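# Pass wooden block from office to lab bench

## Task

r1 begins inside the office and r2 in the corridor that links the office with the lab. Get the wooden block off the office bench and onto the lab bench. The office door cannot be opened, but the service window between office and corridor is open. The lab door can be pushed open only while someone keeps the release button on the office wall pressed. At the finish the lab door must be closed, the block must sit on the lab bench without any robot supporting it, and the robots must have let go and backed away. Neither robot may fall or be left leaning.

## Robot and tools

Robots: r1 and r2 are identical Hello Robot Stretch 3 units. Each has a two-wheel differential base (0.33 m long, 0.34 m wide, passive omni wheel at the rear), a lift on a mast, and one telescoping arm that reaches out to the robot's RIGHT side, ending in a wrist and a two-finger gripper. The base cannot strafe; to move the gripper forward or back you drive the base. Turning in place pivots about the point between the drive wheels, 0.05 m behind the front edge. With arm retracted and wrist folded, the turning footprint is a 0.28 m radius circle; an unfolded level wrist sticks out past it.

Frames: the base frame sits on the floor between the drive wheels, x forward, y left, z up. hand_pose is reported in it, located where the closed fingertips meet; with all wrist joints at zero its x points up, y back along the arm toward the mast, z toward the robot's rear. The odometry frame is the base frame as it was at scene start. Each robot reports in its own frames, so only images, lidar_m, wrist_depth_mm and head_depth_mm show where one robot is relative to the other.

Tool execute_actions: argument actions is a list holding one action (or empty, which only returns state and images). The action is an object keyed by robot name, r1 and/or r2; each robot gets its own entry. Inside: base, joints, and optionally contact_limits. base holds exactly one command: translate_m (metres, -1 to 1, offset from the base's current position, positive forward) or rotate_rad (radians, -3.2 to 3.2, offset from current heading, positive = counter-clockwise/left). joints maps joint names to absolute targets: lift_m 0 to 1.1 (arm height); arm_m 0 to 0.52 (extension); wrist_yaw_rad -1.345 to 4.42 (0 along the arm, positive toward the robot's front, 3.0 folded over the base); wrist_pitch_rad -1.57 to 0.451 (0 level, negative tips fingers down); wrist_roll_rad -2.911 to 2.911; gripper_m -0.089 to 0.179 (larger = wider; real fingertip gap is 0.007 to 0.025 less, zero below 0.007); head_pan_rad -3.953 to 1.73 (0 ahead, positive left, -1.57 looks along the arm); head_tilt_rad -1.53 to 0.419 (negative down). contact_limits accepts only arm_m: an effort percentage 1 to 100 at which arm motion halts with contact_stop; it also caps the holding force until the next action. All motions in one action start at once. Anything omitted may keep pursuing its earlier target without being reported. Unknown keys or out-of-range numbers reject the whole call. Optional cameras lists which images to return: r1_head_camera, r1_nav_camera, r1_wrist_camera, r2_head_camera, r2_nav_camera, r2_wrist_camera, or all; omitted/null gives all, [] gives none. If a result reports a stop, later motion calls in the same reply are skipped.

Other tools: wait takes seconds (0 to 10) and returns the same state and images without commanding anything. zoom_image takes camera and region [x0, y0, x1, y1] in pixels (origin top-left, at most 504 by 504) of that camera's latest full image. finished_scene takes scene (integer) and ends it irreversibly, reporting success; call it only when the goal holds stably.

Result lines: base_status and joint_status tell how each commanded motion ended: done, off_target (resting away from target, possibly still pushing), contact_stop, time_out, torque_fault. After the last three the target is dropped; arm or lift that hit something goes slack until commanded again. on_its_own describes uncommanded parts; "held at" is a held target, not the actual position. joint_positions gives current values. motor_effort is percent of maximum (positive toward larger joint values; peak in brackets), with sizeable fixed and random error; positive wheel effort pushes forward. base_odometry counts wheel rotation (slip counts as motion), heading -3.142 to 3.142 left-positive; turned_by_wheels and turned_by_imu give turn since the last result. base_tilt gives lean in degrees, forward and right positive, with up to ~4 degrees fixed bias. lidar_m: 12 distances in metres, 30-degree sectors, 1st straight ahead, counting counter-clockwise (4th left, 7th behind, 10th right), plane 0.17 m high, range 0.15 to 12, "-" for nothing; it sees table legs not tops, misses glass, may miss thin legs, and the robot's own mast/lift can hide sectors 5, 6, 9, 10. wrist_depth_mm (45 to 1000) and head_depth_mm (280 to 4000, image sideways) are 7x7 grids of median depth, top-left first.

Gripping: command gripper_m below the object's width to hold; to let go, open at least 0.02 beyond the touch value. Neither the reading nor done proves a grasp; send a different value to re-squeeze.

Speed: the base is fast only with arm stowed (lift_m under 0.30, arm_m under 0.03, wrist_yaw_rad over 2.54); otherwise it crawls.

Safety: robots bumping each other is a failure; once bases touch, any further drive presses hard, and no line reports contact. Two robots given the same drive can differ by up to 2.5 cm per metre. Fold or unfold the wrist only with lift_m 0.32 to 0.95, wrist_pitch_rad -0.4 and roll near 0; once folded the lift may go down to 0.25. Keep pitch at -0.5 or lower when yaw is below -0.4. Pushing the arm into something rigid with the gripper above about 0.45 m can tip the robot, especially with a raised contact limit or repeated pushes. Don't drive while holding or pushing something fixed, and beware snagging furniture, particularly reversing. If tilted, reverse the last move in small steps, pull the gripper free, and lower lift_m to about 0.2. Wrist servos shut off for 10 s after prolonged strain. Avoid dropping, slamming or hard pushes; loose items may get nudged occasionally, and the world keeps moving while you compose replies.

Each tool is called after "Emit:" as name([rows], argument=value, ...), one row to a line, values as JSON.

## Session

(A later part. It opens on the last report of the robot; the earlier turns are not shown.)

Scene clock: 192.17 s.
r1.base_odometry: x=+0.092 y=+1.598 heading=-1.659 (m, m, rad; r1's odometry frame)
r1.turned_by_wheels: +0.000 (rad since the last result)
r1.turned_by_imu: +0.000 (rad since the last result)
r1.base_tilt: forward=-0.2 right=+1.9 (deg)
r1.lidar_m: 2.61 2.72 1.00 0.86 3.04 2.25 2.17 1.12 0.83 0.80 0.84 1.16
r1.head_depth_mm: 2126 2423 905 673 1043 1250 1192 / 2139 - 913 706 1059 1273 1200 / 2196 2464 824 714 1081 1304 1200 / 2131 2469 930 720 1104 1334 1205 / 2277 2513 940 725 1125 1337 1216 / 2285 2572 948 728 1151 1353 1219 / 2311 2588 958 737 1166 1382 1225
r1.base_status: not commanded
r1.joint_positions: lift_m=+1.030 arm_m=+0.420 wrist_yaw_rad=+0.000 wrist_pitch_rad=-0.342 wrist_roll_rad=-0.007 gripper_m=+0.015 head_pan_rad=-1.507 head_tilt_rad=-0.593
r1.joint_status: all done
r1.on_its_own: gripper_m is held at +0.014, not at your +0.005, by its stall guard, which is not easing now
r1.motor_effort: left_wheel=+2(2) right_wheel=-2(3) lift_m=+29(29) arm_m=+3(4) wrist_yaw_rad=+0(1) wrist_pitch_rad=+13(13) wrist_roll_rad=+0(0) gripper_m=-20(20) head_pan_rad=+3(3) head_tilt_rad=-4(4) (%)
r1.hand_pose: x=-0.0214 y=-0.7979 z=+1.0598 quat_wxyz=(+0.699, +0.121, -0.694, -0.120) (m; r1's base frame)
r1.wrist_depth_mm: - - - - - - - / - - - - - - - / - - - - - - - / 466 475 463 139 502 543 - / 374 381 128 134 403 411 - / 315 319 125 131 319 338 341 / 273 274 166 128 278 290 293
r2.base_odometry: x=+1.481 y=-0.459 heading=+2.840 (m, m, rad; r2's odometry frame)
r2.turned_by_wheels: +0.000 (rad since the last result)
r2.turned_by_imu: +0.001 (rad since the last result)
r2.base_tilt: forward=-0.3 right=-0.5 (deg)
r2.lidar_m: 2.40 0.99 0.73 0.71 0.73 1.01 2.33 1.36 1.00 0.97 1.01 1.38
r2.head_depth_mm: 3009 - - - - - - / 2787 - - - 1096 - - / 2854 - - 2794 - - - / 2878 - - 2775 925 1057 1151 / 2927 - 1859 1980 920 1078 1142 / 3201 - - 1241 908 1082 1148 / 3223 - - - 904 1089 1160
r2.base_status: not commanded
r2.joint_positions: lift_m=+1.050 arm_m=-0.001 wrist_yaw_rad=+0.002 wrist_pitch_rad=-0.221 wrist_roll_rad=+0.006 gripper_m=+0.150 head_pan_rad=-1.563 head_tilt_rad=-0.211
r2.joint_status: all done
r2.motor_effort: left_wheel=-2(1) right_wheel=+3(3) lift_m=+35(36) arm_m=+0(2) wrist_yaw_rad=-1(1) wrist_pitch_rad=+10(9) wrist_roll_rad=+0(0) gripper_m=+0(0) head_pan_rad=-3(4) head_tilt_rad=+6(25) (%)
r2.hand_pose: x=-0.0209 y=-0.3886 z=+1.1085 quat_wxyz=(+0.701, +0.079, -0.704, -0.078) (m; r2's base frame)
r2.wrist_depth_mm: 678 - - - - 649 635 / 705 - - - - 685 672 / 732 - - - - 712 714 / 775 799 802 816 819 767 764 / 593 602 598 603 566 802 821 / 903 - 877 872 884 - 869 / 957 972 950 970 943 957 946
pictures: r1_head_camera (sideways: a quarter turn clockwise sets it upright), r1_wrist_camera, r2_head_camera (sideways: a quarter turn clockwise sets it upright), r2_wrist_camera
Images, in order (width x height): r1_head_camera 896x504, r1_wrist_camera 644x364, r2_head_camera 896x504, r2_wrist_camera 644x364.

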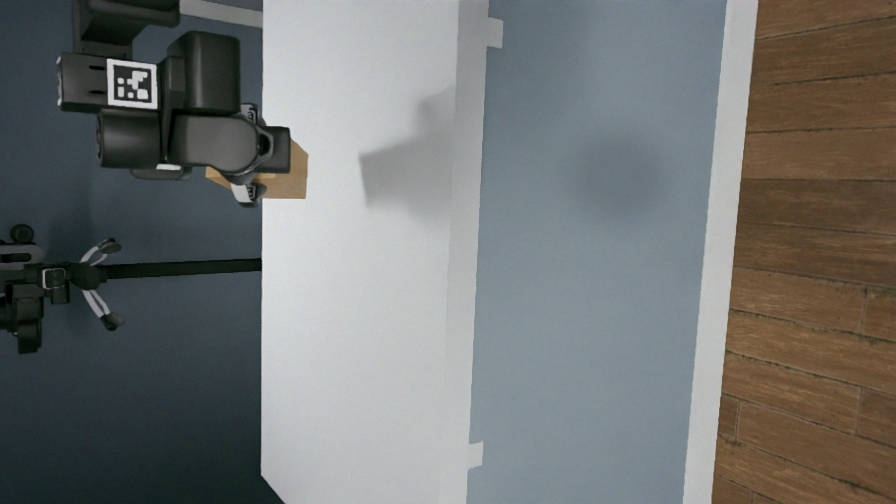

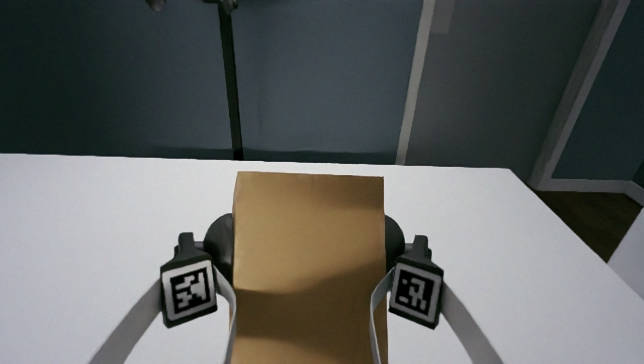

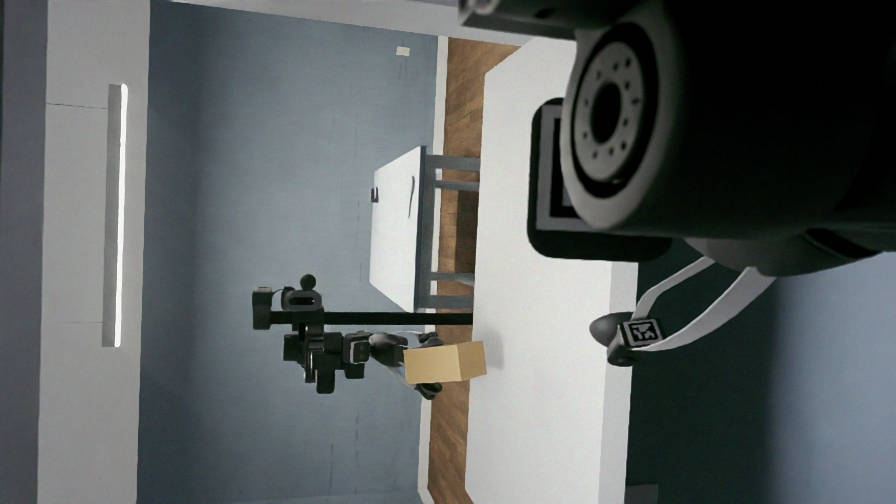

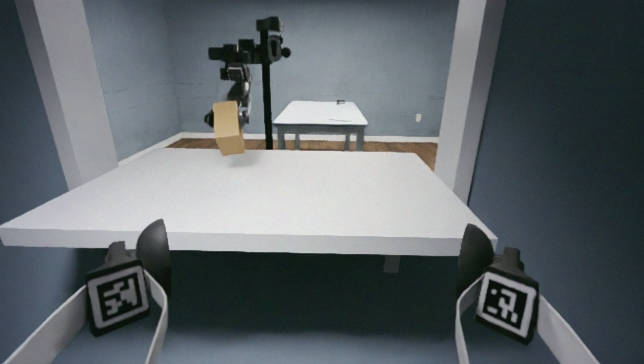

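Emit:
execute_actions([
  {"r1":{"joints":{"arm_m":0.5,"lift_m":0.97}}},
], cameras=["r2_head_camera","r2_wrist_camera"])

Scene clock: 198.93 s.
r1.base_odometry: x=+0.092 y=+1.598 heading=-1.659 (m, m, rad; r1's odometry frame)
r1.turned_by_wheels: +0.000 (rad since the last result)
r1.turned_by_imu: +0.001 (rad since the last result)
r1.base_tilt: forward=-0.1 right=+1.9 (deg)
r1.lidar_m: 2.60 2.72 1.00 0.86 3.06 2.25 2.17 1.13 0.83 0.81 0.84 1.16
r1.head_depth_mm: 2171 2306 857 673 1041 1239 1193 / 2196 - 865 704 1064 1276 1196 / 2218 2447 868 715 1083 1302 1205 / 2150 2441 932 721 1097 1326 1210 / 2254 2515 940 723 1121 1333 1209 / 2289 2581 948 730 1149 1359 1222 / 2324 2571 957 737 1167 1375 1224
r1.base_status: not commanded
r1.joint_positions: lift_m=+0.970 arm_m=+0.500 wrist_yaw_rad=+0.000 wrist_pitch_rad=-0.324 wrist_roll_rad=-0.007 gripper_m=+0.015 head_pan_rad=-1.507 head_tilt_rad=-0.593
r1.joint_status: all done
r1.on_its_own: gripper_m is held at +0.014, not at your +0.005, by its stall guard, which is not easing now
r1.motor_effort: left_wheel=+3(2) right_wheel=-1(2) lift_m=+18(27) arm_m=+4(8) wrist_yaw_rad=-1(0) wrist_pitch_rad=+7(13) wrist_roll_rad=+0(0) gripper_m=-20(20) head_pan_rad=+2(3) head_tilt_rad=-4(4) (%)
r1.hand_pose: x=-0.0214 y=-0.8798 z=+1.0045 quat_wxyz=(+0.700, +0.115, -0.695, -0.114) (m; r1's base frame)
r1.wrist_depth_mm: - - - - - - - / - - - - - - - / - - - - - - - / 373 382 384 137 406 419 - / 300 305 126 132 321 327 332 / 250 252 124 130 - 268 272 / 215 218 206 129 219 229 230
r2.base_odometry: x=+1.481 y=-0.459 heading=+2.840 (m, m, rad; r2's odometry frame)
r2.turned_by_wheels: +0.000 (rad since the last result)
r2.turned_by_imu: +0.001 (rad since the last result)
r2.base_tilt: forward=-0.3 right=-0.5 (deg)
r2.lidar_m: 2.39 0.99 0.73 0.70 0.73 1.01 2.33 1.36 1.00 0.97 1.00 1.38
r2.head_depth_mm: 3008 - - - - - - / 2786 - - - 1097 - - / 2850 - - 2792 - - - / 2874 - - 2738 925 1061 1150 / 2921 - 1898 1999 918 1076 1149 / 3208 - - 1211 908 1080 1154 / 3211 - - - 904 1092 1162
r2.base_status: not commanded
r2.joint_positions: lift_m=+1.050 arm_m=-0.001 wrist_yaw_rad=+0.002 wrist_pitch_rad=-0.221 wrist_roll_rad=+0.006 gripper_m=+0.150 head_pan_rad=-1.563 head_tilt_rad=-0.211
r2.joint_status: not commanded
r2.motor_effort: left_wheel=-1(1) right_wheel=+2(2) lift_m=+35(36) arm_m=-1(1) wrist_yaw_rad=-1(1) wrist_pitch_rad=+9(10) wrist_roll_rad=+0(0) gripper_m=+0(0) head_pan_rad=-4(4) head_tilt_rad=+5(5) (%)
r2.hand_pose: x=-0.0209 y=-0.3886 z=+1.1085 quat_wxyz=(+0.701, +0.079, -0.704, -0.078) (m; r2's base frame)
r2.wrist_depth_mm: 683 - - - - 637 635 / 702 - - - - 684 670 / 740 - - - - 717 712 / 768 796 755 827 825 760 756 / 588 597 598 596 572 797 805 / 910 - 875 892 873 - 859 / 969 956 953 955 947 925 939
pictures: r2_head_camera (sideways: a quarter turn clockwise sets it upright), r2_wrist_camera
Images, in order (width x height): r2_head_camera 896x504, r2_wrist_camera 644x364.

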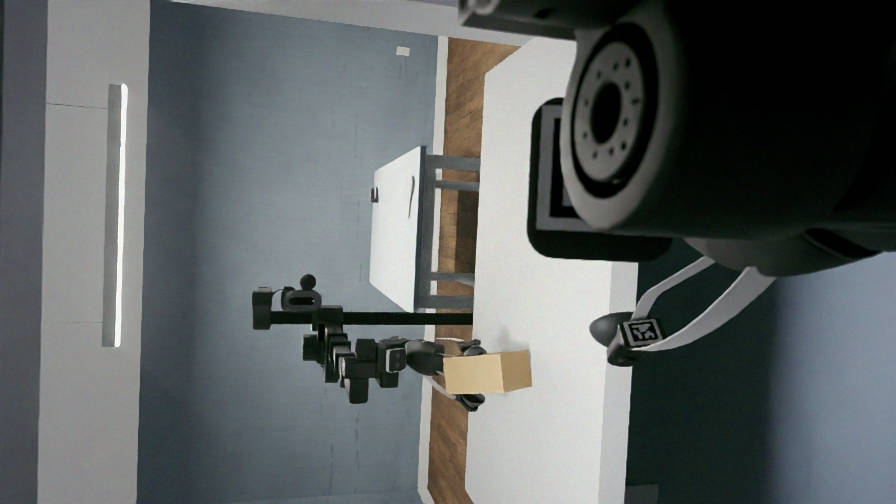

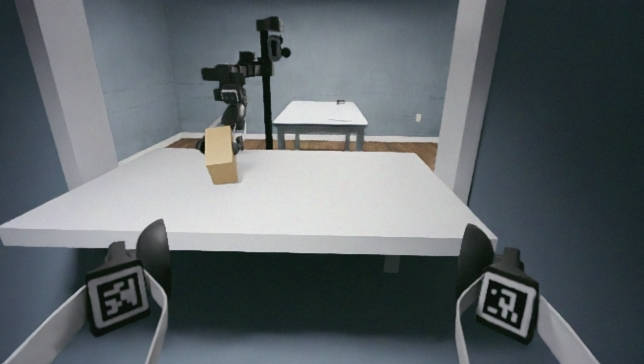

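Emit:
execute_actions([
  {"r1":{"joints":{"lift_m":1.09}}},
], cameras=[])

Emit:
execute_actions([
  {"r1":{"joints":{"wrist_pitch_rad":-0.72,"arm_m":0.52}}},
], cameras=["r2_head_camera","r2_wrist_camera"])

Scene clock: 204.70 s.
r1.base_odometry: x=+0.092 y=+1.598 heading=-1.659 (m, m, rad; r1's odometry frame)
r1.turned_by_wheels: +0.000 (rad since the last result)
r1.turned_by_imu: +0.001 (rad since the last result)
r1.base_tilt: forward=-0.1 right=+2.0 (deg)
r1.lidar_m: 2.61 2.73 1.00 0.86 3.04 2.24 2.18 1.13 0.83 0.81 0.84 1.16
r1.head_depth_mm: 2195 2382 901 673 1041 1246 1198 / - 2466 911 706 1061 1271 1204 / 2215 2370 920 714 1084 1298 1205 / 2151 2452 928 719 1101 1326 1206 / 2241 2556 937 725 1127 1333 1217 / 2310 2578 948 730 1146 1355 1222 / 2300 2593 952 736 1171 1383 1228
r1.base_status: not commanded
r1.joint_positions: lift_m=+1.090 arm_m=+0.500 wrist_yaw_rad=+0.000 wrist_pitch_rad=-0.341 wrist_roll_rad=-0.007 gripper_m=+0.015 head_pan_rad=-1.507 head_tilt_rad=-0.593
r1.joint_status: all done
r1.on_its_own: gripper_m is held at +0.014, not at your +0.005, by its stall guard, which is not easing now
r1.motor_effort: left_wheel=+3(2) right_wheel=-2(2) lift_m=+30(30) arm_m=+3(4) wrist_yaw_rad=+0(0) wrist_pitch_rad=+13(13) wrist_roll_rad=+0(0) gripper_m=-20(20) head_pan_rad=+3(3) head_tilt_rad=-4(4) (%)
r1.hand_pose: x=-0.0214 y=-0.8780 z=+1.1200 quat_wxyz=(+0.699, +0.121, -0.694, -0.120) (m; r1's base frame)
r1.wrist_depth_mm: - - - - - - - / - - - - - - - / - - - - - - - / - - - 137 - - - / 464 473 126 132 503 - - / 388 393 124 131 399 417 - / 333 341 179 129 343 359 373
r2.base_odometry: x=+1.481 y=-0.459 heading=+2.840 (m, m, rad; r2's odometry frame)
r2.turned_by_wheels: +0.000 (rad since the last result)
r2.turned_by_imu: +0.001 (rad since the last result)
r2.base_tilt: forward=-0.3 right=-0.5 (deg)
r2.lidar_m: 2.40 0.99 0.73 0.70 0.74 1.01 2.33 1.36 1.00 0.97 1.01 1.38
r2.head_depth_mm: 3023 - - - - - - / 2773 - - - 1094 - - / 2831 - - 2759 - - - / 2879 - - 2773 922 1060 1153 / 2923 - 1843 2047 918 1076 1143 / 3167 - - 1238 910 1084 1149 / 3201 - - - 903 1090 1161
r2.base_status: not commanded
r2.joint_positions: lift_m=+1.050 arm_m=-0.001 wrist_yaw_rad=+0.002 wrist_pitch_rad=-0.221 wrist_roll_rad=+0.006 gripper_m=+0.150 head_pan_rad=-1.563 head_tilt_rad=-0.211
r2.joint_status: not commanded
r2.motor_effort: left_wheel=-2(2) right_wheel=+2(2) lift_m=+35(36) arm_m=+0(1) wrist_yaw_rad=-2(2) wrist_pitch_rad=+9(9) wrist_roll_rad=+0(0) gripper_m=+0(0) head_pan_rad=-3(4) head_tilt_rad=+4(6) (%)
r2.hand_pose: x=-0.0209 y=-0.3886 z=+1.1085 quat_wxyz=(+0.701, +0.079, -0.704, -0.078) (m; r2's base frame)
r2.wrist_depth_mm: 681 - - - - 640 642 / 712 - - - - 669 668 / 738 - - - - 718 703 / 775 802 811 817 829 756 767 / 591 588 603 608 581 803 799 / 902 - 890 879 870 - 864 / 976 975 968 958 948 963 938
pictures: none
No camera images: the call's "cameras" was empty. Leave "cameras" out to get every camera's image.

Scene clock: 205.73 s.
r1.base_odometry: x=+0.092 y=+1.598 heading=-1.659 (m, m, rad; r1's odometry frame)
r1.turned_by_wheels: +0.000 (rad since the last result)
r1.turned_by_imu: +0.000 (rad since the last result)
r1.base_tilt: forward=-0.1 right=+2.0 (deg)
r1.lidar_m: 2.61 2.71 1.00 0.86 3.06 2.25 2.17 1.13 0.83 0.80 0.84 1.16
r1.head_depth_mm: 2179 2395 902 672 1040 1234 1203 / - 2406 884 706 1061 1272 1203 / 2223 2367 821 714 1076 1296 1204 / 2137 2468 932 718 1102 1325 1207 / 2261 2530 938 724 1130 1334 1213 / 2273 2575 944 731 1146 1355 1218 / 2299 2607 959 736 1173 1374 1226
r1.base_status: not commanded
r1.joint_positions: lift_m=+1.090 arm_m=+0.520 wrist_yaw_rad=+0.000 wrist_pitch_rad=-0.747 wrist_roll_rad=-0.007 gripper_m=+0.015 head_pan_rad=-1.507 head_tilt_rad=-0.593
r1.joint_status: all done
r1.on_its_own: gripper_m is held at +0.014, not at your +0.005, by its stall guard, which is not easing now
r1.motor_effort: left_wheel=+2(2) right_wheel=-2(2) lift_m=+29(30) arm_m=+3(5) wrist_yaw_rad=-1(0) wrist_pitch_rad=+9(12) wrist_roll_rad=+0(0) gripper_m=-20(21) head_pan_rad=+3(3) head_tilt_rad=-3(4) (%)
r1.hand_pose: x=-0.0215 y=-0.8362 z=+1.0366 quat_wxyz=(+0.661, +0.259, -0.656, -0.257) (m; r1's base frame)
r1.wrist_depth_mm: - - - - - - - / 405 413 423 435 440 448 - / 358 365 373 380 385 395 - / 321 326 329 137 342 351 361 / 292 296 126 133 309 313 319 / 268 269 124 131 274 284 288 / 246 247 180 129 255 261 264
r2.base_odometry: x=+1.481 y=-0.459 heading=+2.840 (m, m, rad; r2's odometry frame)
r2.turned_by_wheels: +0.000 (rad since the last result)
r2.turned_by_imu: +0.000 (rad since the last result)
r2.base_tilt: forward=-0.3 right=-0.4 (deg)
r2.lidar_m: 2.39 1.00 0.73 0.70 0.73 1.01 2.33 1.36 1.00 0.97 1.00 1.39
r2.head_depth_mm: 2996 - - - - - - / 2769 - - - 1094 - - / 2860 - - 2785 - - - / 2867 - - 2786 929 1059 1150 / 2921 - 1864 1972 919 1075 1144 / 3190 - - 1227 908 1078 1154 / 3215 - - - 903 1088 1163
r2.base_status: not commanded
r2.joint_positions: lift_m=+1.050 arm_m=-0.001 wrist_yaw_rad=+0.002 wrist_pitch_rad=-0.221 wrist_roll_rad=+0.006 gripper_m=+0.150 head_pan_rad=-1.563 head_tilt_rad=-0.211
r2.joint_status: not commanded
r2.motor_effort: left_wheel=-1(1) right_wheel=+2(2) lift_m=+35(35) arm_m=-1(1) wrist_yaw_rad=-1(2) wrist_pitch_rad=+9(9) wrist_roll_rad=+0(0) gripper_m=+0(0) head_pan_rad=-3(3) head_tilt_rad=+5(5) (%)
r2.hand_pose: x=-0.0209 y=-0.3886 z=+1.1085 quat_wxyz=(+0.701, +0.079, -0.704, -0.078) (m; r2's base frame)
r2.wrist_depth_mm: 680 - - - - 640 644 / 699 - - - - 680 685 / 741 - - - - 716 709 / 771 790 814 814 825 760 746 / 593 598 596 607 576 803 805 / 886 - 892 905 867 - 869 / 967 976 959 953 953 945 928
pictures: r2_head_camera (sideways: a quarter turn clockwise sets it upright), r2_wrist_camera
Images, in order (width x height): r2_head_camera 896x504, r2_wrist_camera 644x364.

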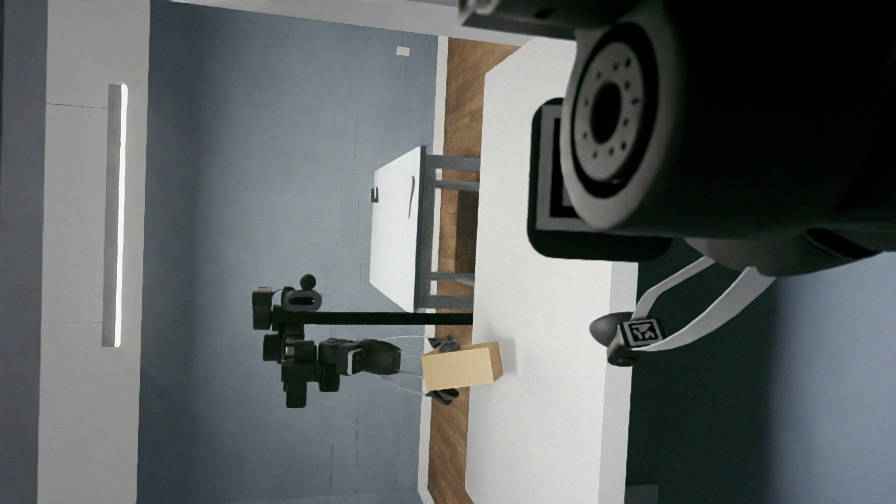

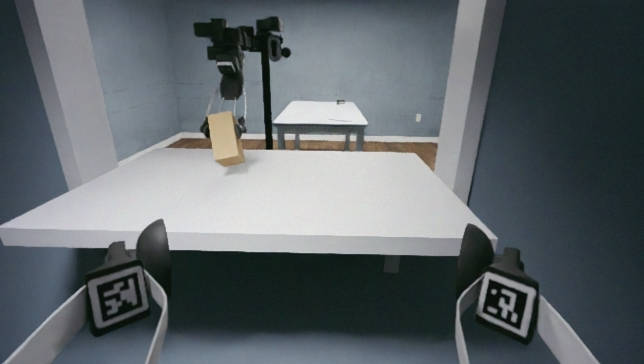

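Emit:
execute_actions([
  {"r1":{"joints":{"lift_m":1.045}}},
], cameras=["r2_head_camera"])

Scene clock: 208.10 s.
r1.base_odometry: x=+0.092 y=+1.598 heading=-1.659 (m, m, rad; r1's odometry frame)
r1.turned_by_wheels: +0.000 (rad since the last result)
r1.turned_by_imu: +0.000 (rad since the last result)
r1.base_tilt: forward=-0.2 right=+2.0 (deg)
r1.lidar_m: 2.61 2.72 1.00 0.86 3.05 2.24 2.17 1.13 0.83 0.81 0.84 1.16
r1.head_depth_mm: 2104 2394 901 674 1038 1242 1201 / 2111 2462 866 706 1062 1274 1200 / 2178 2397 827 715 1078 1301 1209 / 2137 2424 930 718 1102 1327 1209 / 2263 2516 942 726 1125 1333 1212 / 2288 2579 948 730 1151 1354 1223 / 2326 2584 956 736 1173 1376 1233
r1.base_status: not commanded
r1.joint_positions: lift_m=+1.045 arm_m=+0.520 wrist_yaw_rad=+0.000 wrist_pitch_rad=-0.715 wrist_roll_rad=-0.007 gripper_m=+0.015 head_pan_rad=-1.507 head_tilt_rad=-0.593
r1.joint_status: all done
r1.on_its_own: gripper_m is held at +0.014, not at your +0.005, by its stall guard, which is not easing now
r1.motor_effort: left_wheel=+2(4) right_wheel=-2(4) lift_m=+16(27) arm_m=+3(3) wrist_yaw_rad=-1(0) wrist_pitch_rad=-2(8) wrist_roll_rad=+0(0) gripper_m=-20(20) head_pan_rad=+2(3) head_tilt_rad=-4(4) (%)
r1.hand_pose: x=-0.0215 y=-0.8423 z=+0.9979 quat_wxyz=(+0.665, +0.248, -0.660, -0.247) (m; r1's base frame)
r1.wrist_depth_mm: - - - - - - - / 363 371 380 388 395 408 - / 318 323 327 335 342 348 356 / 283 286 165 134 301 306 312 / 252 256 119 124 267 274 278 / 228 233 124 131 237 246 250 / 211 214 208 138 217 224 226
r2.base_odometry: x=+1.481 y=-0.459 heading=+2.840 (m, m, rad; r2's odometry frame)
r2.turned_by_wheels: +0.000 (rad since the last result)
r2.turned_by_imu: +0.001 (rad since the last result)
r2.base_tilt: forward=-0.3 right=-0.5 (deg)
r2.lidar_m: 2.39 0.99 0.73 0.70 0.73 1.01 2.34 1.36 1.00 0.97 1.01 1.39
r2.head_depth_mm: 3000 - - - - - - / 2790 - - - 1095 - - / 2848 - - 2758 - - - / 2890 - - 2747 927 1058 1150 / 2914 - 1863 1975 918 1078 1142 / 3172 - - 1231 908 1081 1151 / 3197 - - - 903 1093 1161
r2.base_status: not commanded
r2.joint_positions: lift_m=+1.050 arm_m=-0.001 wrist_yaw_rad=+0.002 wrist_pitch_rad=-0.221 wrist_roll_rad=+0.006 gripper_m=+0.150 head_pan_rad=-1.563 head_tilt_rad=-0.211
r2.joint_status: not commanded
r2.motor_effort: left_wheel=-1(2) right_wheel=+2(1) lift_m=+35(36) arm_m=-1(1) wrist_yaw_rad=-2(2) wrist_pitch_rad=+10(9) wrist_roll_rad=+0(0) gripper_m=+0(0) head_pan_rad=-4(4) head_tilt_rad=+5(4) (%)
r2.hand_pose: x=-0.0209 y=-0.3886 z=+1.1085 quat_wxyz=(+0.701, +0.079, -0.704, -0.078) (m; r2's base frame)
r2.wrist_depth_mm: 675 - - - - 652 635 / 700 - - - - 679 680 / 729 - - - - 727 722 / 768 789 803 817 815 771 759 / 590 590 606 610 577 798 819 / 895 - 884 881 871 - 857 / 967 968 936 943 940 946 925
pictures: r2_head_camera (sideways: a quarter turn clockwise sets it upright)
Images, in order (width x height): r2_head_camera 896x504.

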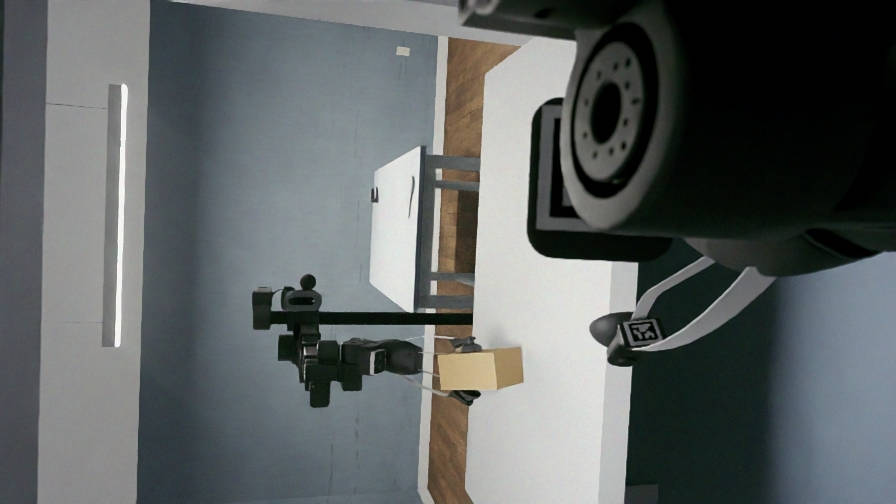

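Emit:
execute_actions([
  {"r1":{"joints":{"gripper_m":0.15}}},
], cameras=["r2_head_camera","r1_head_camera"])

Emit:
execute_actions([
  {"r1":{"joints":{"lift_m":1.1,"arm_m":0.3}}},
], cameras=["r2_head_camera","r1_head_camera","r2_wrist_camera"])

Scene clock: 211.50 s.
r1.base_odometry: x=+0.092 y=+1.598 heading=-1.659 (m, m, rad; r1's odometry frame)
r1.turned_by_wheels: +0.000 (rad since the last result)
r1.turned_by_imu: +0.000 (rad since the last result)
r1.base_tilt: forward=-0.1 right=+1.9 (deg)
r1.lidar_m: 2.61 2.72 1.00 0.86 3.06 2.25 2.18 1.13 0.83 0.81 0.84 1.16
r1.head_depth_mm: 2092 2404 900 673 1038 1243 1198 / 2100 2478 864 705 1062 1268 1201 / 2173 2434 822 715 1084 1302 1205 / 2137 2471 931 719 1099 1326 1208 / 2261 2515 941 722 1121 1329 1214 / 2299 2566 947 730 1147 1354 1211 / 2334 2610 960 737 1168 1379 1230
r1.base_status: not commanded
r1.joint_positions: lift_m=+1.045 arm_m=+0.520 wrist_yaw_rad=+0.000 wrist_pitch_rad=-0.735 wrist_roll_rad=-0.007 gripper_m=+0.150 head_pan_rad=-1.507 head_tilt_rad=-0.593
r1.joint_status: all done
r1.motor_effort: left_wheel=+2(3) right_wheel=-2(2) lift_m=+18(18) arm_m=+3(3) wrist_yaw_rad=-1(0) wrist_pitch_rad=+5(5) wrist_roll_rad=+0(0) gripper_m=-1(83) head_pan_rad=+3(3) head_tilt_rad=-4(4) (%)
r1.hand_pose: x=-0.0215 y=-0.8385 z=+0.9943 quat_wxyz=(+0.662, +0.255, -0.657, -0.253) (m; r1's base frame)
r1.wrist_depth_mm: 407 - - - - - - / 347 354 363 372 378 389 - / 308 313 319 324 329 336 345 / 275 279 194 192 291 298 303 / 247 255 244 169 264 271 271 / 229 229 223 153 237 - 245 / 204 209 205 146 217 216 225
r2.base_odometry: x=+1.481 y=-0.459 heading=+2.840 (m, m, rad; r2's odometry frame)
r2.turned_by_wheels: +0.000 (rad since the last result)
r2.turned_by_imu: +0.001 (rad since the last result)
r2.base_tilt: forward=-0.3 right=-0.5 (deg)
r2.lidar_m: 2.40 0.99 0.73 0.71 0.73 1.01 2.33 1.36 1.00 0.97 1.01 1.38
r2.head_depth_mm: 3025 - - - - - - / 2771 - - - 1090 - - / 2846 - - 2735 - - - / 2864 - - 2763 927 1061 1147 / 2902 - 1859 2035 920 1079 1146 / 3203 - - - 907 1086 1154 / 3217 - - - 903 1090 1155
r2.base_status: not commanded
r2.joint_positions: lift_m=+1.050 arm_m=-0.001 wrist_yaw_rad=+0.002 wrist_pitch_rad=-0.221 wrist_roll_rad=+0.006 gripper_m=+0.150 head_pan_rad=-1.563 head_tilt_rad=-0.211
r2.joint_status: not commanded
r2.motor_effort: left_wheel=-1(1) right_wheel=+2(2) lift_m=+34(36) arm_m=-1(1) wrist_yaw_rad=-1(1) wrist_pitch_rad=+10(9) wrist_roll_rad=+0(0) gripper_m=+0(0) head_pan_rad=-3(4) head_tilt_rad=+4(5) (%)
r2.hand_pose: x=-0.0209 y=-0.3886 z=+1.1085 quat_wxyz=(+0.701, +0.079, -0.704, -0.078) (m; r2's base frame)
r2.wrist_depth_mm: 681 - - - - 634 649 / 701 - - - - 685 672 / 722 - - - - 724 709 / 768 808 786 811 819 760 757 / 591 592 593 600 571 787 812 / 904 - 910 892 876 - 883 / 973 955 961 947 936 949 923
pictures: r1_head_camera (sideways: a quarter turn clockwise sets it upright), r2_head_camera (sideways: a quarter turn clockwise sets it upright)
Images, in order (width x height): r1_head_camera 896x504, r2_head_camera 896x504.

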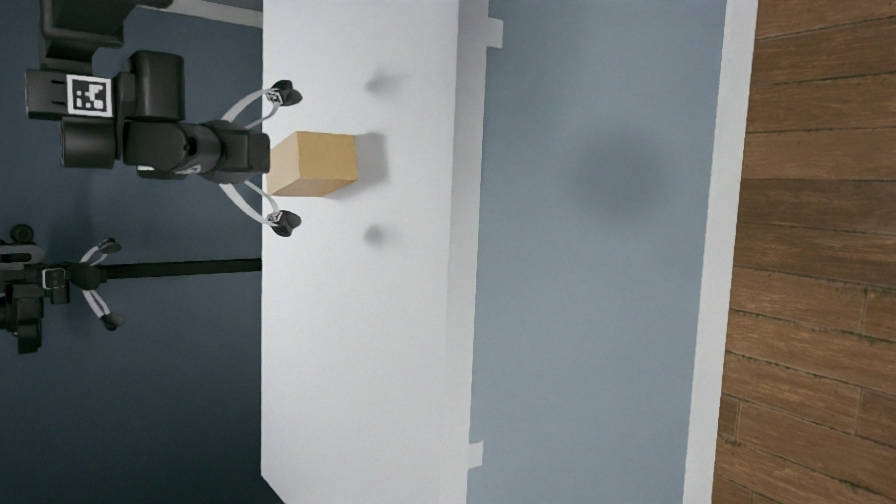

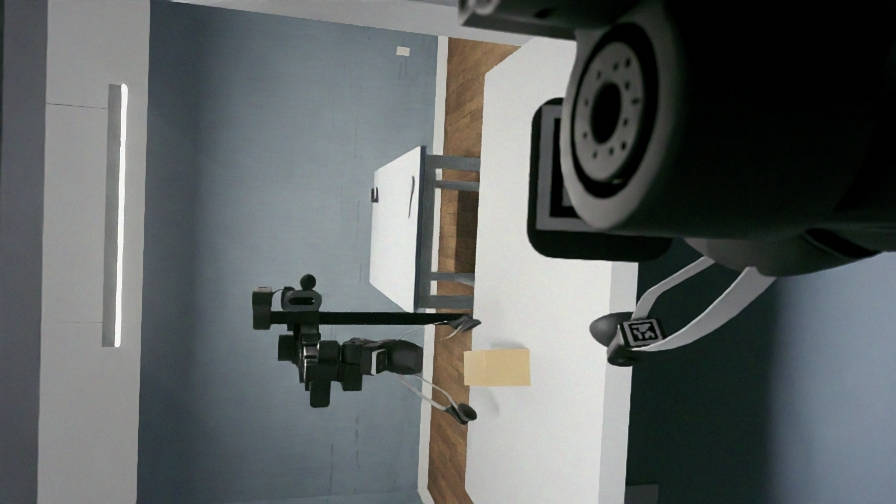

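Scene clock: 214.37 s.
r1.base_odometry: x=+0.092 y=+1.598 heading=-1.659 (m, m, rad; r1's odometry frame)
r1.turned_by_wheels: +0.000 (rad since the last result)
r1.turned_by_imu: +0.000 (rad since the last result)
r1.base_tilt: forward=-0.1 right=+2.0 (deg)
r1.lidar_m: 2.61 2.71 1.00 0.86 3.04 2.24 2.17 1.13 0.83 0.80 0.84 1.16
r1.head_depth_mm: - 2418 880 672 1040 1242 1198 / - - 859 707 1058 1269 1202 / 2226 2435 819 713 1080 1298 1213 / 2134 2445 881 721 1104 1322 1211 / 2256 2512 940 727 1124 1331 1213 / 2284 2563 948 730 1151 1350 1219 / 2325 2585 959 736 1172 1379 1228
r1.base_status: not commanded
r1.joint_positions: lift_m=+1.100 arm_m=+0.300 wrist_yaw_rad=+0.000 wrist_pitch_rad=-0.735 wrist_roll_rad=-0.007 gripper_m=+0.150 head_pan_rad=-1.507 head_tilt_rad=-0.593
r1.joint_status: all done
r1.motor_effort: left_wheel=+2(2) right_wheel=-3(3) lift_m=+27(30) arm_m=-3(2) wrist_yaw_rad=+0(0) wrist_pitch_rad=+4(5) wrist_roll_rad=+0(0) gripper_m=+0(1) head_pan_rad=+2(3) head_tilt_rad=-4(4) (%)
r1.hand_pose: x=-0.0215 y=-0.6194 z=+1.0487 quat_wxyz=(+0.662, +0.255, -0.657, -0.253) (m; r1's base frame)
r1.wrist_depth_mm: 503 514 529 539 557 - 389 / 432 443 447 340 467 481 388 / 381 390 394 360 410 419 384 / 339 344 350 357 364 368 386 / 308 315 316 321 324 334 336 / 283 285 286 291 295 - 303 / 253 259 264 264 269 269 278
r2.base_odometry: x=+1.481 y=-0.459 heading=+2.840 (m, m, rad; r2's odometry frame)
r2.turned_by_wheels: +0.000 (rad since the last result)
r2.turned_by_imu: +0.001 (rad since the last result)
r2.base_tilt: forward=-0.3 right=-0.5 (deg)
r2.lidar_m: 2.40 0.99 0.73 0.70 0.73 1.01 2.34 1.36 1.00 0.97 1.01 1.38
r2.head_depth_mm: 2983 - - - - - - / 2787 - - - 1096 - - / 2863 - - 2798 - - - / 2868 - - 2764 930 1060 1148 / 2914 - 1774 2729 919 1074 1144 / 3192 - - - 909 1084 1154 / 3229 - - - 903 1089 1158
r2.base_status: not commanded
r2.joint_positions: lift_m=+1.050 arm_m=-0.001 wrist_yaw_rad=+0.002 wrist_pitch_rad=-0.221 wrist_roll_rad=+0.006 gripper_m=+0.150 head_pan_rad=-1.563 head_tilt_rad=-0.211
r2.joint_status: not commanded
r2.motor_effort: left_wheel=-2(2) right_wheel=+2(2) lift_m=+35(35) arm_m=-1(1) wrist_yaw_rad=-2(1) wrist_pitch_rad=+10(9) wrist_roll_rad=+0(0) gripper_m=+0(0) head_pan_rad=-3(4) head_tilt_rad=+4(6) (%)
r2.hand_pose: x=-0.0209 y=-0.3886 z=+1.1085 quat_wxyz=(+0.701, +0.079, -0.704, -0.078) (m; r2's base frame)
r2.wrist_depth_mm: 684 - - - - 647 637 / 686 - - - - 677 681 / 726 - - - - 718 699 / 776 799 799 814 818 766 754 / 591 597 601 600 581 802 808 / 902 - 886 884 858 - 880 / 963 966 950 955 939 953 934
pictures: r1_head_camera (sideways: a quarter turn clockwise sets it upright), r2_head_camera (sideways: a quarter turn clockwise sets it upright), r2_wrist_camera
Images, in order (width x height): r1_head_camera 896x504, r2_head_camera 896x504, r2_wrist_camera 644x364.

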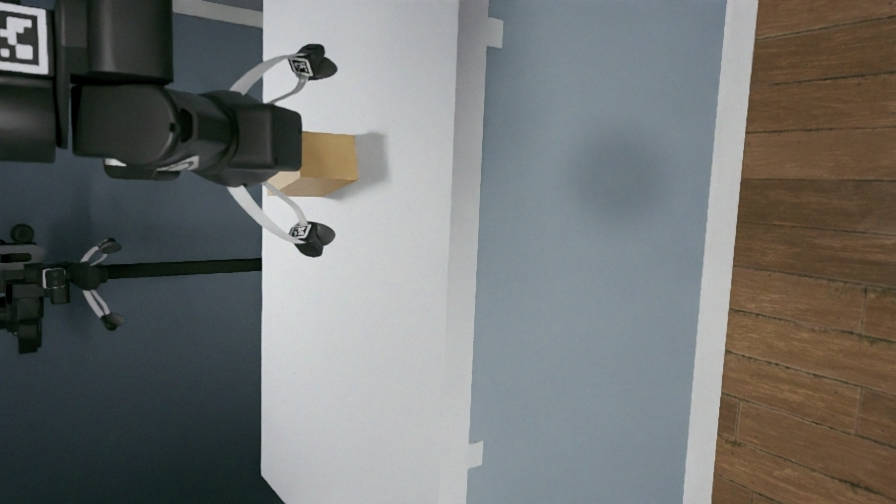

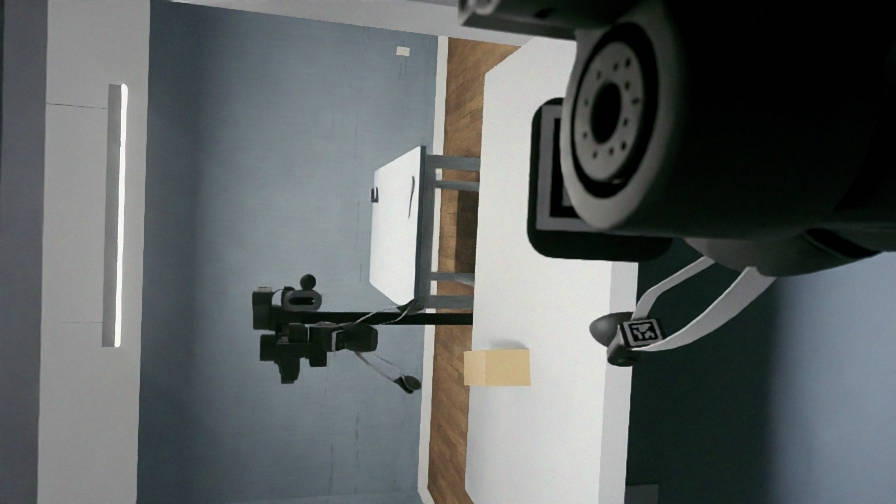

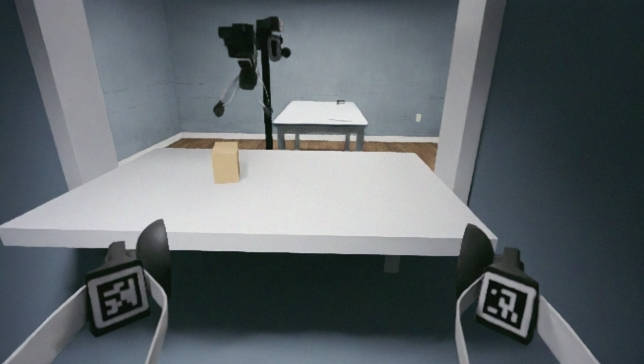

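Emit:
execute_actions([
  {"r1":{"base":{"translate_m":-1.0},"joints":{"arm_m":0.0,"wrist_pitch_rad":0.0,"gripper_m":0.0,"head_pan_rad":-1.9,"head_tilt_rad":-0.1}},"r2":{"base":{"translate_m":0.17},"joints":{"gripper_m":0.17,"head_tilt_rad":-0.4}}},
], cameras=["r1_head_camera","r1_nav_camera","r1_wrist_camera","r2_wrist_camera"])

Emit:
execute_actions([
  {"r2":{"joints":{"arm_m":0.3,"lift_m":0.97}}},
], cameras=["r2_head_camera","r2_wrist_camera"])

Scene clock: 230.10 s.
r1.base_odometry: x=+0.180 y=+2.594 heading=-1.659 (m, m, rad; r1's odometry frame)
r1.turned_by_wheels: +0.000 (rad since the last result)
r1.turned_by_imu: -0.004 (rad since the last result)
r1.base_tilt: forward=-0.1 right=+1.9 (deg)
r1.lidar_m: 3.11 1.23 1.25 3.54 1.64 1.21 1.17 1.12 0.82 0.79 0.83 1.14
r1.head_depth_mm: 795 819 - - - - - / 773 793 - - - - - / 751 769 - - - - - / 728 745 756 - - - - / 707 724 743 753 - - - / 689 706 723 734 - - - / 671 687 702 713 - 749 772
r1.base_status: done
r1.joint_positions: lift_m=+1.100 arm_m=+0.002 wrist_yaw_rad=+0.000 wrist_pitch_rad=-0.022 wrist_roll_rad=-0.007 gripper_m=+0.000 head_pan_rad=-1.893 head_tilt_rad=-0.112
r1.joint_status: all done
joint sent to its limit — the command would take r1.arm_m past its lower limit, so that joint was sent only as far as its limit.
r1.motor_effort: left_wheel=+3(5) right_wheel=-2(8) lift_m=+28(27) arm_m=-3(4) wrist_yaw_rad=-1(1) wrist_pitch_rad=+7(8) wrist_roll_rad=+0(0) gripper_m=-3(83) head_pan_rad=-2(22) head_tilt_rad=+6(39) (%)
r1.hand_pose: x=-0.0214 y=-0.4029 z=+1.2087 quat_wxyz=(+0.710, +0.008, -0.704, -0.008) (m; r1's base frame)
r1.wrist_depth_mm: 492 497 504 509 509 514 522 / 509 512 513 523 525 527 535 / 525 525 532 541 547 546 556 / 535 548 553 553 559 566 573 / 559 555 571 566 567 591 594 / 581 582 589 - 600 609 618 / 597 601 618 619 627 634 637
r2.base_odometry: x=+1.318 y=-0.408 heading=+2.840 (m, m, rad; r2's odometry frame)
r2.turned_by_wheels: +0.000 (rad since the last result)
r2.turned_by_imu: +0.002 (rad since the last result)
r2.base_tilt: forward=-0.3 right=-0.5 (deg)
r2.lidar_m: 2.22 0.97 0.73 0.70 0.73 1.00 2.50 1.37 1.00 0.97 1.01 1.39
r2.head_depth_mm: - - - - - - - / - - - - - - - / - - 3483 - - - - / - - 2946 943 1110 1286 1302 / - - - 961 1157 1270 1300 / - - - 900 1146 1284 1289 / - 990 1006 895 1151 1295 1285
r2.base_status: done
r2.joint_positions: lift_m=+1.050 arm_m=-0.001 wrist_yaw_rad=+0.002 wrist_pitch_rad=-0.221 wrist_roll_rad=+0.006 gripper_m=+0.170 head_pan_rad=-1.563 head_tilt_rad=-0.395
r2.joint_status: all done
r2.motor_effort: left_wheel=-2(2) right_wheel=+2(5) lift_m=+35(35) arm_m=-1(0) wrist_yaw_rad=-1(1) wrist_pitch_rad=+9(9) wrist_roll_rad=+0(0) gripper_m=+0(80) head_pan_rad=-3(3) head_tilt_rad=-3(18) (%)
r2.hand_pose: x=-0.0209 y=-0.3886 z=+1.1085 quat_wxyz=(+0.701, +0.079, -0.704, -0.078) (m; r2's base frame)
r2.wrist_depth_mm: 654 701 - - - - 658 / 691 711 - - - - 673 / 748 752 - - - 825 721 / 784 783 811 796 822 778 754 / 827 594 595 604 607 607 794 / 890 894 903 879 877 - 857 / 981 954 961 939 979 958 945
pictures: r1_head_camera (sideways: a quarter turn clockwise sets it upright), r1_nav_camera (sideways: a quarter turn counterclockwise sets it upright), r1_wrist_camera, r2_wrist_camera
Images, in order (width x height): r1_head_camera 896x504, r1_nav_camera 672x504, r1_wrist_camera 644x364, r2_wrist_camera 644x364.

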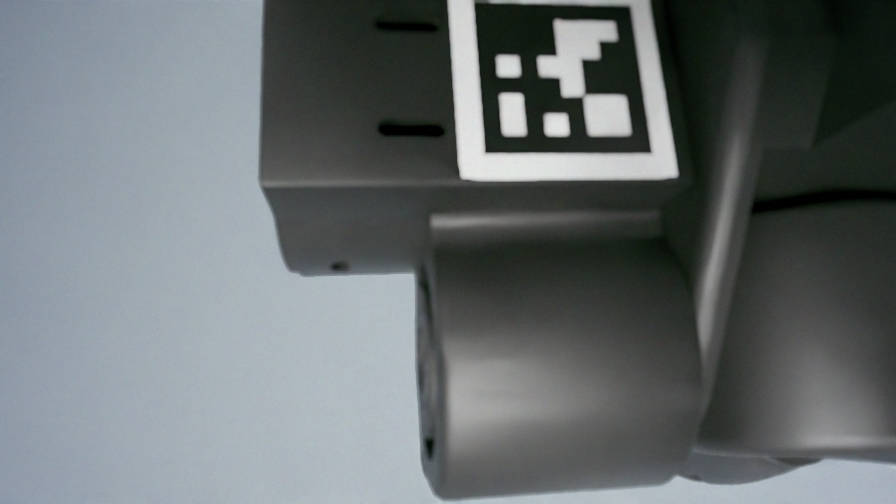

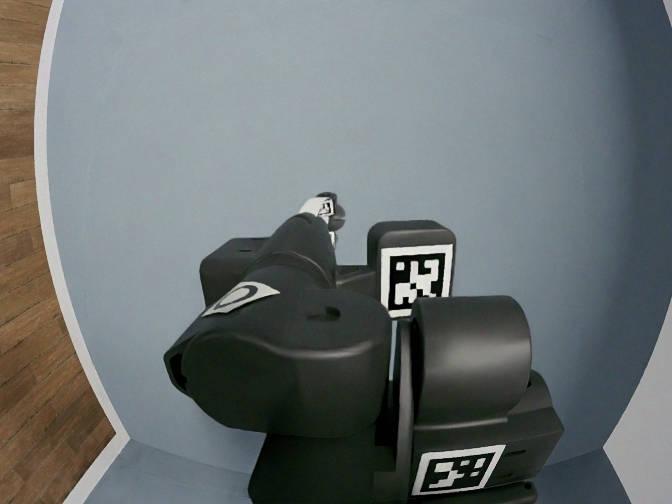

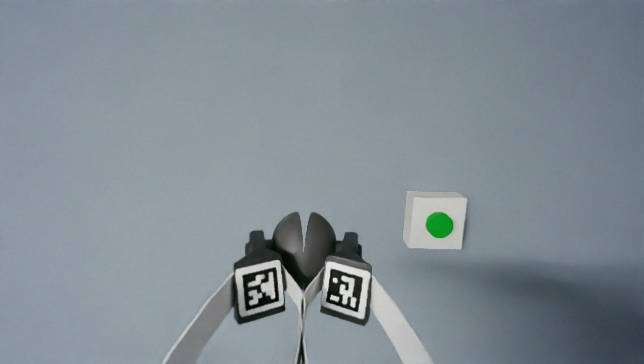

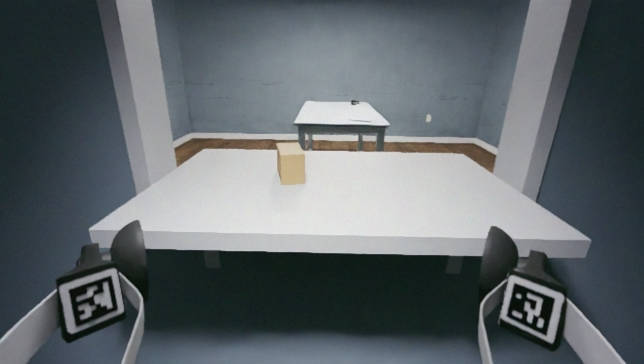

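Scene clock: 233.53 s.
r1.base_odometry: x=+0.180 y=+2.594 heading=-1.659 (m, m, rad; r1's odometry frame)
r1.turned_by_wheels: +0.000 (rad since the last result)
r1.turned_by_imu: +0.000 (rad since the last result)
r1.base_tilt: forward=-0.2 right=+1.9 (deg)
r1.lidar_m: 3.13 1.23 1.25 3.55 1.65 1.21 1.17 1.11 0.82 0.79 0.82 1.14
r1.head_depth_mm: 796 818 - - - - - / 771 790 - - - - - / 749 769 - - - - - / 728 747 755 - - - - / 708 726 745 755 - - - / 690 706 723 732 - - - / 670 687 703 709 - 750 774
r1.base_status: not commanded
r1.joint_positions: lift_m=+1.100 arm_m=+0.002 wrist_yaw_rad=+0.000 wrist_pitch_rad=-0.022 wrist_roll_rad=-0.007 gripper_m=+0.000 head_pan_rad=-1.893 head_tilt_rad=-0.112
r1.joint_status: not commanded
r1.motor_effort: left_wheel=+3(3) right_wheel=-2(2) lift_m=+27(28) arm_m=-3(3) wrist_yaw_rad=-2(0) wrist_pitch_rad=+7(7) wrist_roll_rad=+0(0) gripper_m=-3(2) head_pan_rad=-2(2) head_tilt_rad=+6(7) (%)
r1.hand_pose: x=-0.0214 y=-0.4029 z=+1.2087 quat_wxyz=(+0.710, +0.008, -0.704, -0.008) (m; r1's base frame)
r1.wrist_depth_mm: 494 495 497 502 511 512 521 / 509 514 516 522 528 534 536 / 525 528 531 542 545 551 553 / 543 543 553 558 559 567 569 / 561 565 566 574 566 585 599 / 574 582 581 - 601 605 616 / 602 604 609 614 625 636 626
r2.base_odometry: x=+1.318 y=-0.408 heading=+2.840 (m, m, rad; r2's odometry frame)
r2.turned_by_wheels: +0.000 (rad since the last result)
r2.turned_by_imu: +0.001 (rad since the last result)
r2.base_tilt: forward=-0.3 right=-0.4 (deg)
r2.lidar_m: 2.22 0.97 0.73 0.70 0.73 1.01 2.50 1.36 1.00 0.97 1.01 1.39
r2.head_depth_mm: - - - - 1122 1232 1309 / - - - - 1114 1237 1311 / - - 3478 - 1123 1254 1303 / - - 3398 886 1128 1266 1302 / - - - 901 1135 1274 1293 / - - - 896 1145 1287 1293 / - 987 1009 892 1153 1297 1286
r2.base_status: not commanded
r2.joint_positions: lift_m=+0.970 arm_m=+0.300 wrist_yaw_rad=+0.001 wrist_pitch_rad=-0.221 wrist_roll_rad=+0.006 gripper_m=+0.170 head_pan_rad=-1.563 head_tilt_rad=-0.395
r2.joint_status: all done
r2.motor_effort: left_wheel=-2(1) right_wheel=+2(2) lift_m=+15(31) arm_m=+2(4) wrist_yaw_rad=-1(2) wrist_pitch_rad=+9(9) wrist_roll_rad=+0(0) gripper_m=+0(0) head_pan_rad=-3(3) head_tilt_rad=-2(3) (%)
r2.hand_pose: x=-0.0212 y=-0.6894 z=+1.0295 quat_wxyz=(+0.701, +0.078, -0.704, -0.078) (m; r2's base frame)
r2.wrist_depth_mm: 486 - - - - - - / 482 - - - - - - / 485 - - - - - - / 483 574 539 582 599 605 525 / 400 425 403 409 409 443 420 / 322 310 313 314 315 - 319 / 266 264 262 264 264 258 260
pictures: r2_head_camera (sideways: a quarter turn clockwise sets it upright), r2_wrist_camera
Images, in order (width x height): r2_head_camera 896x504, r2_wrist_camera 644x364.

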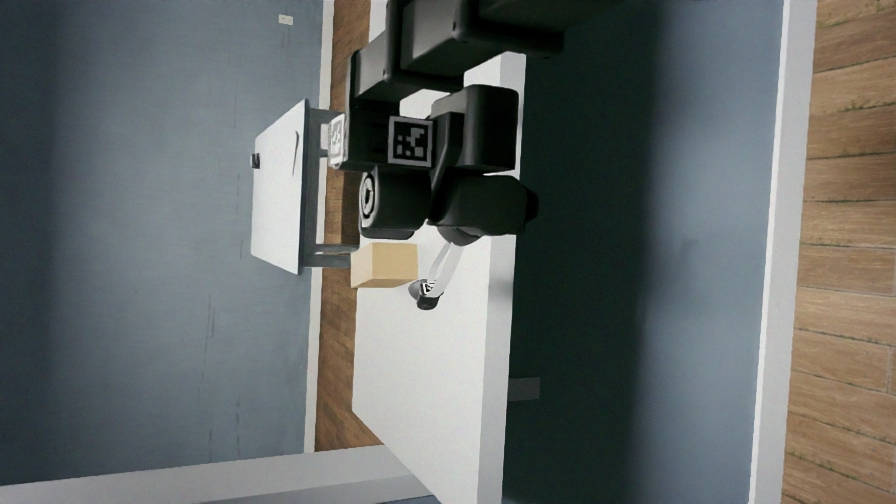

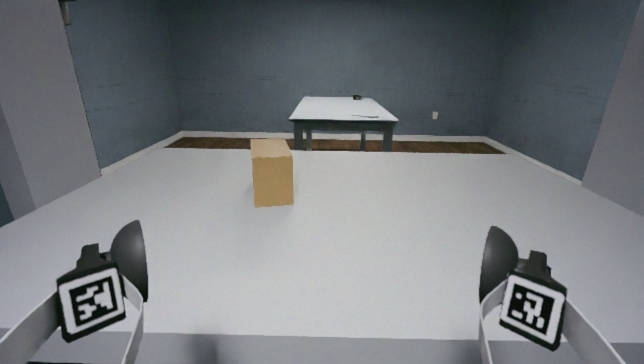

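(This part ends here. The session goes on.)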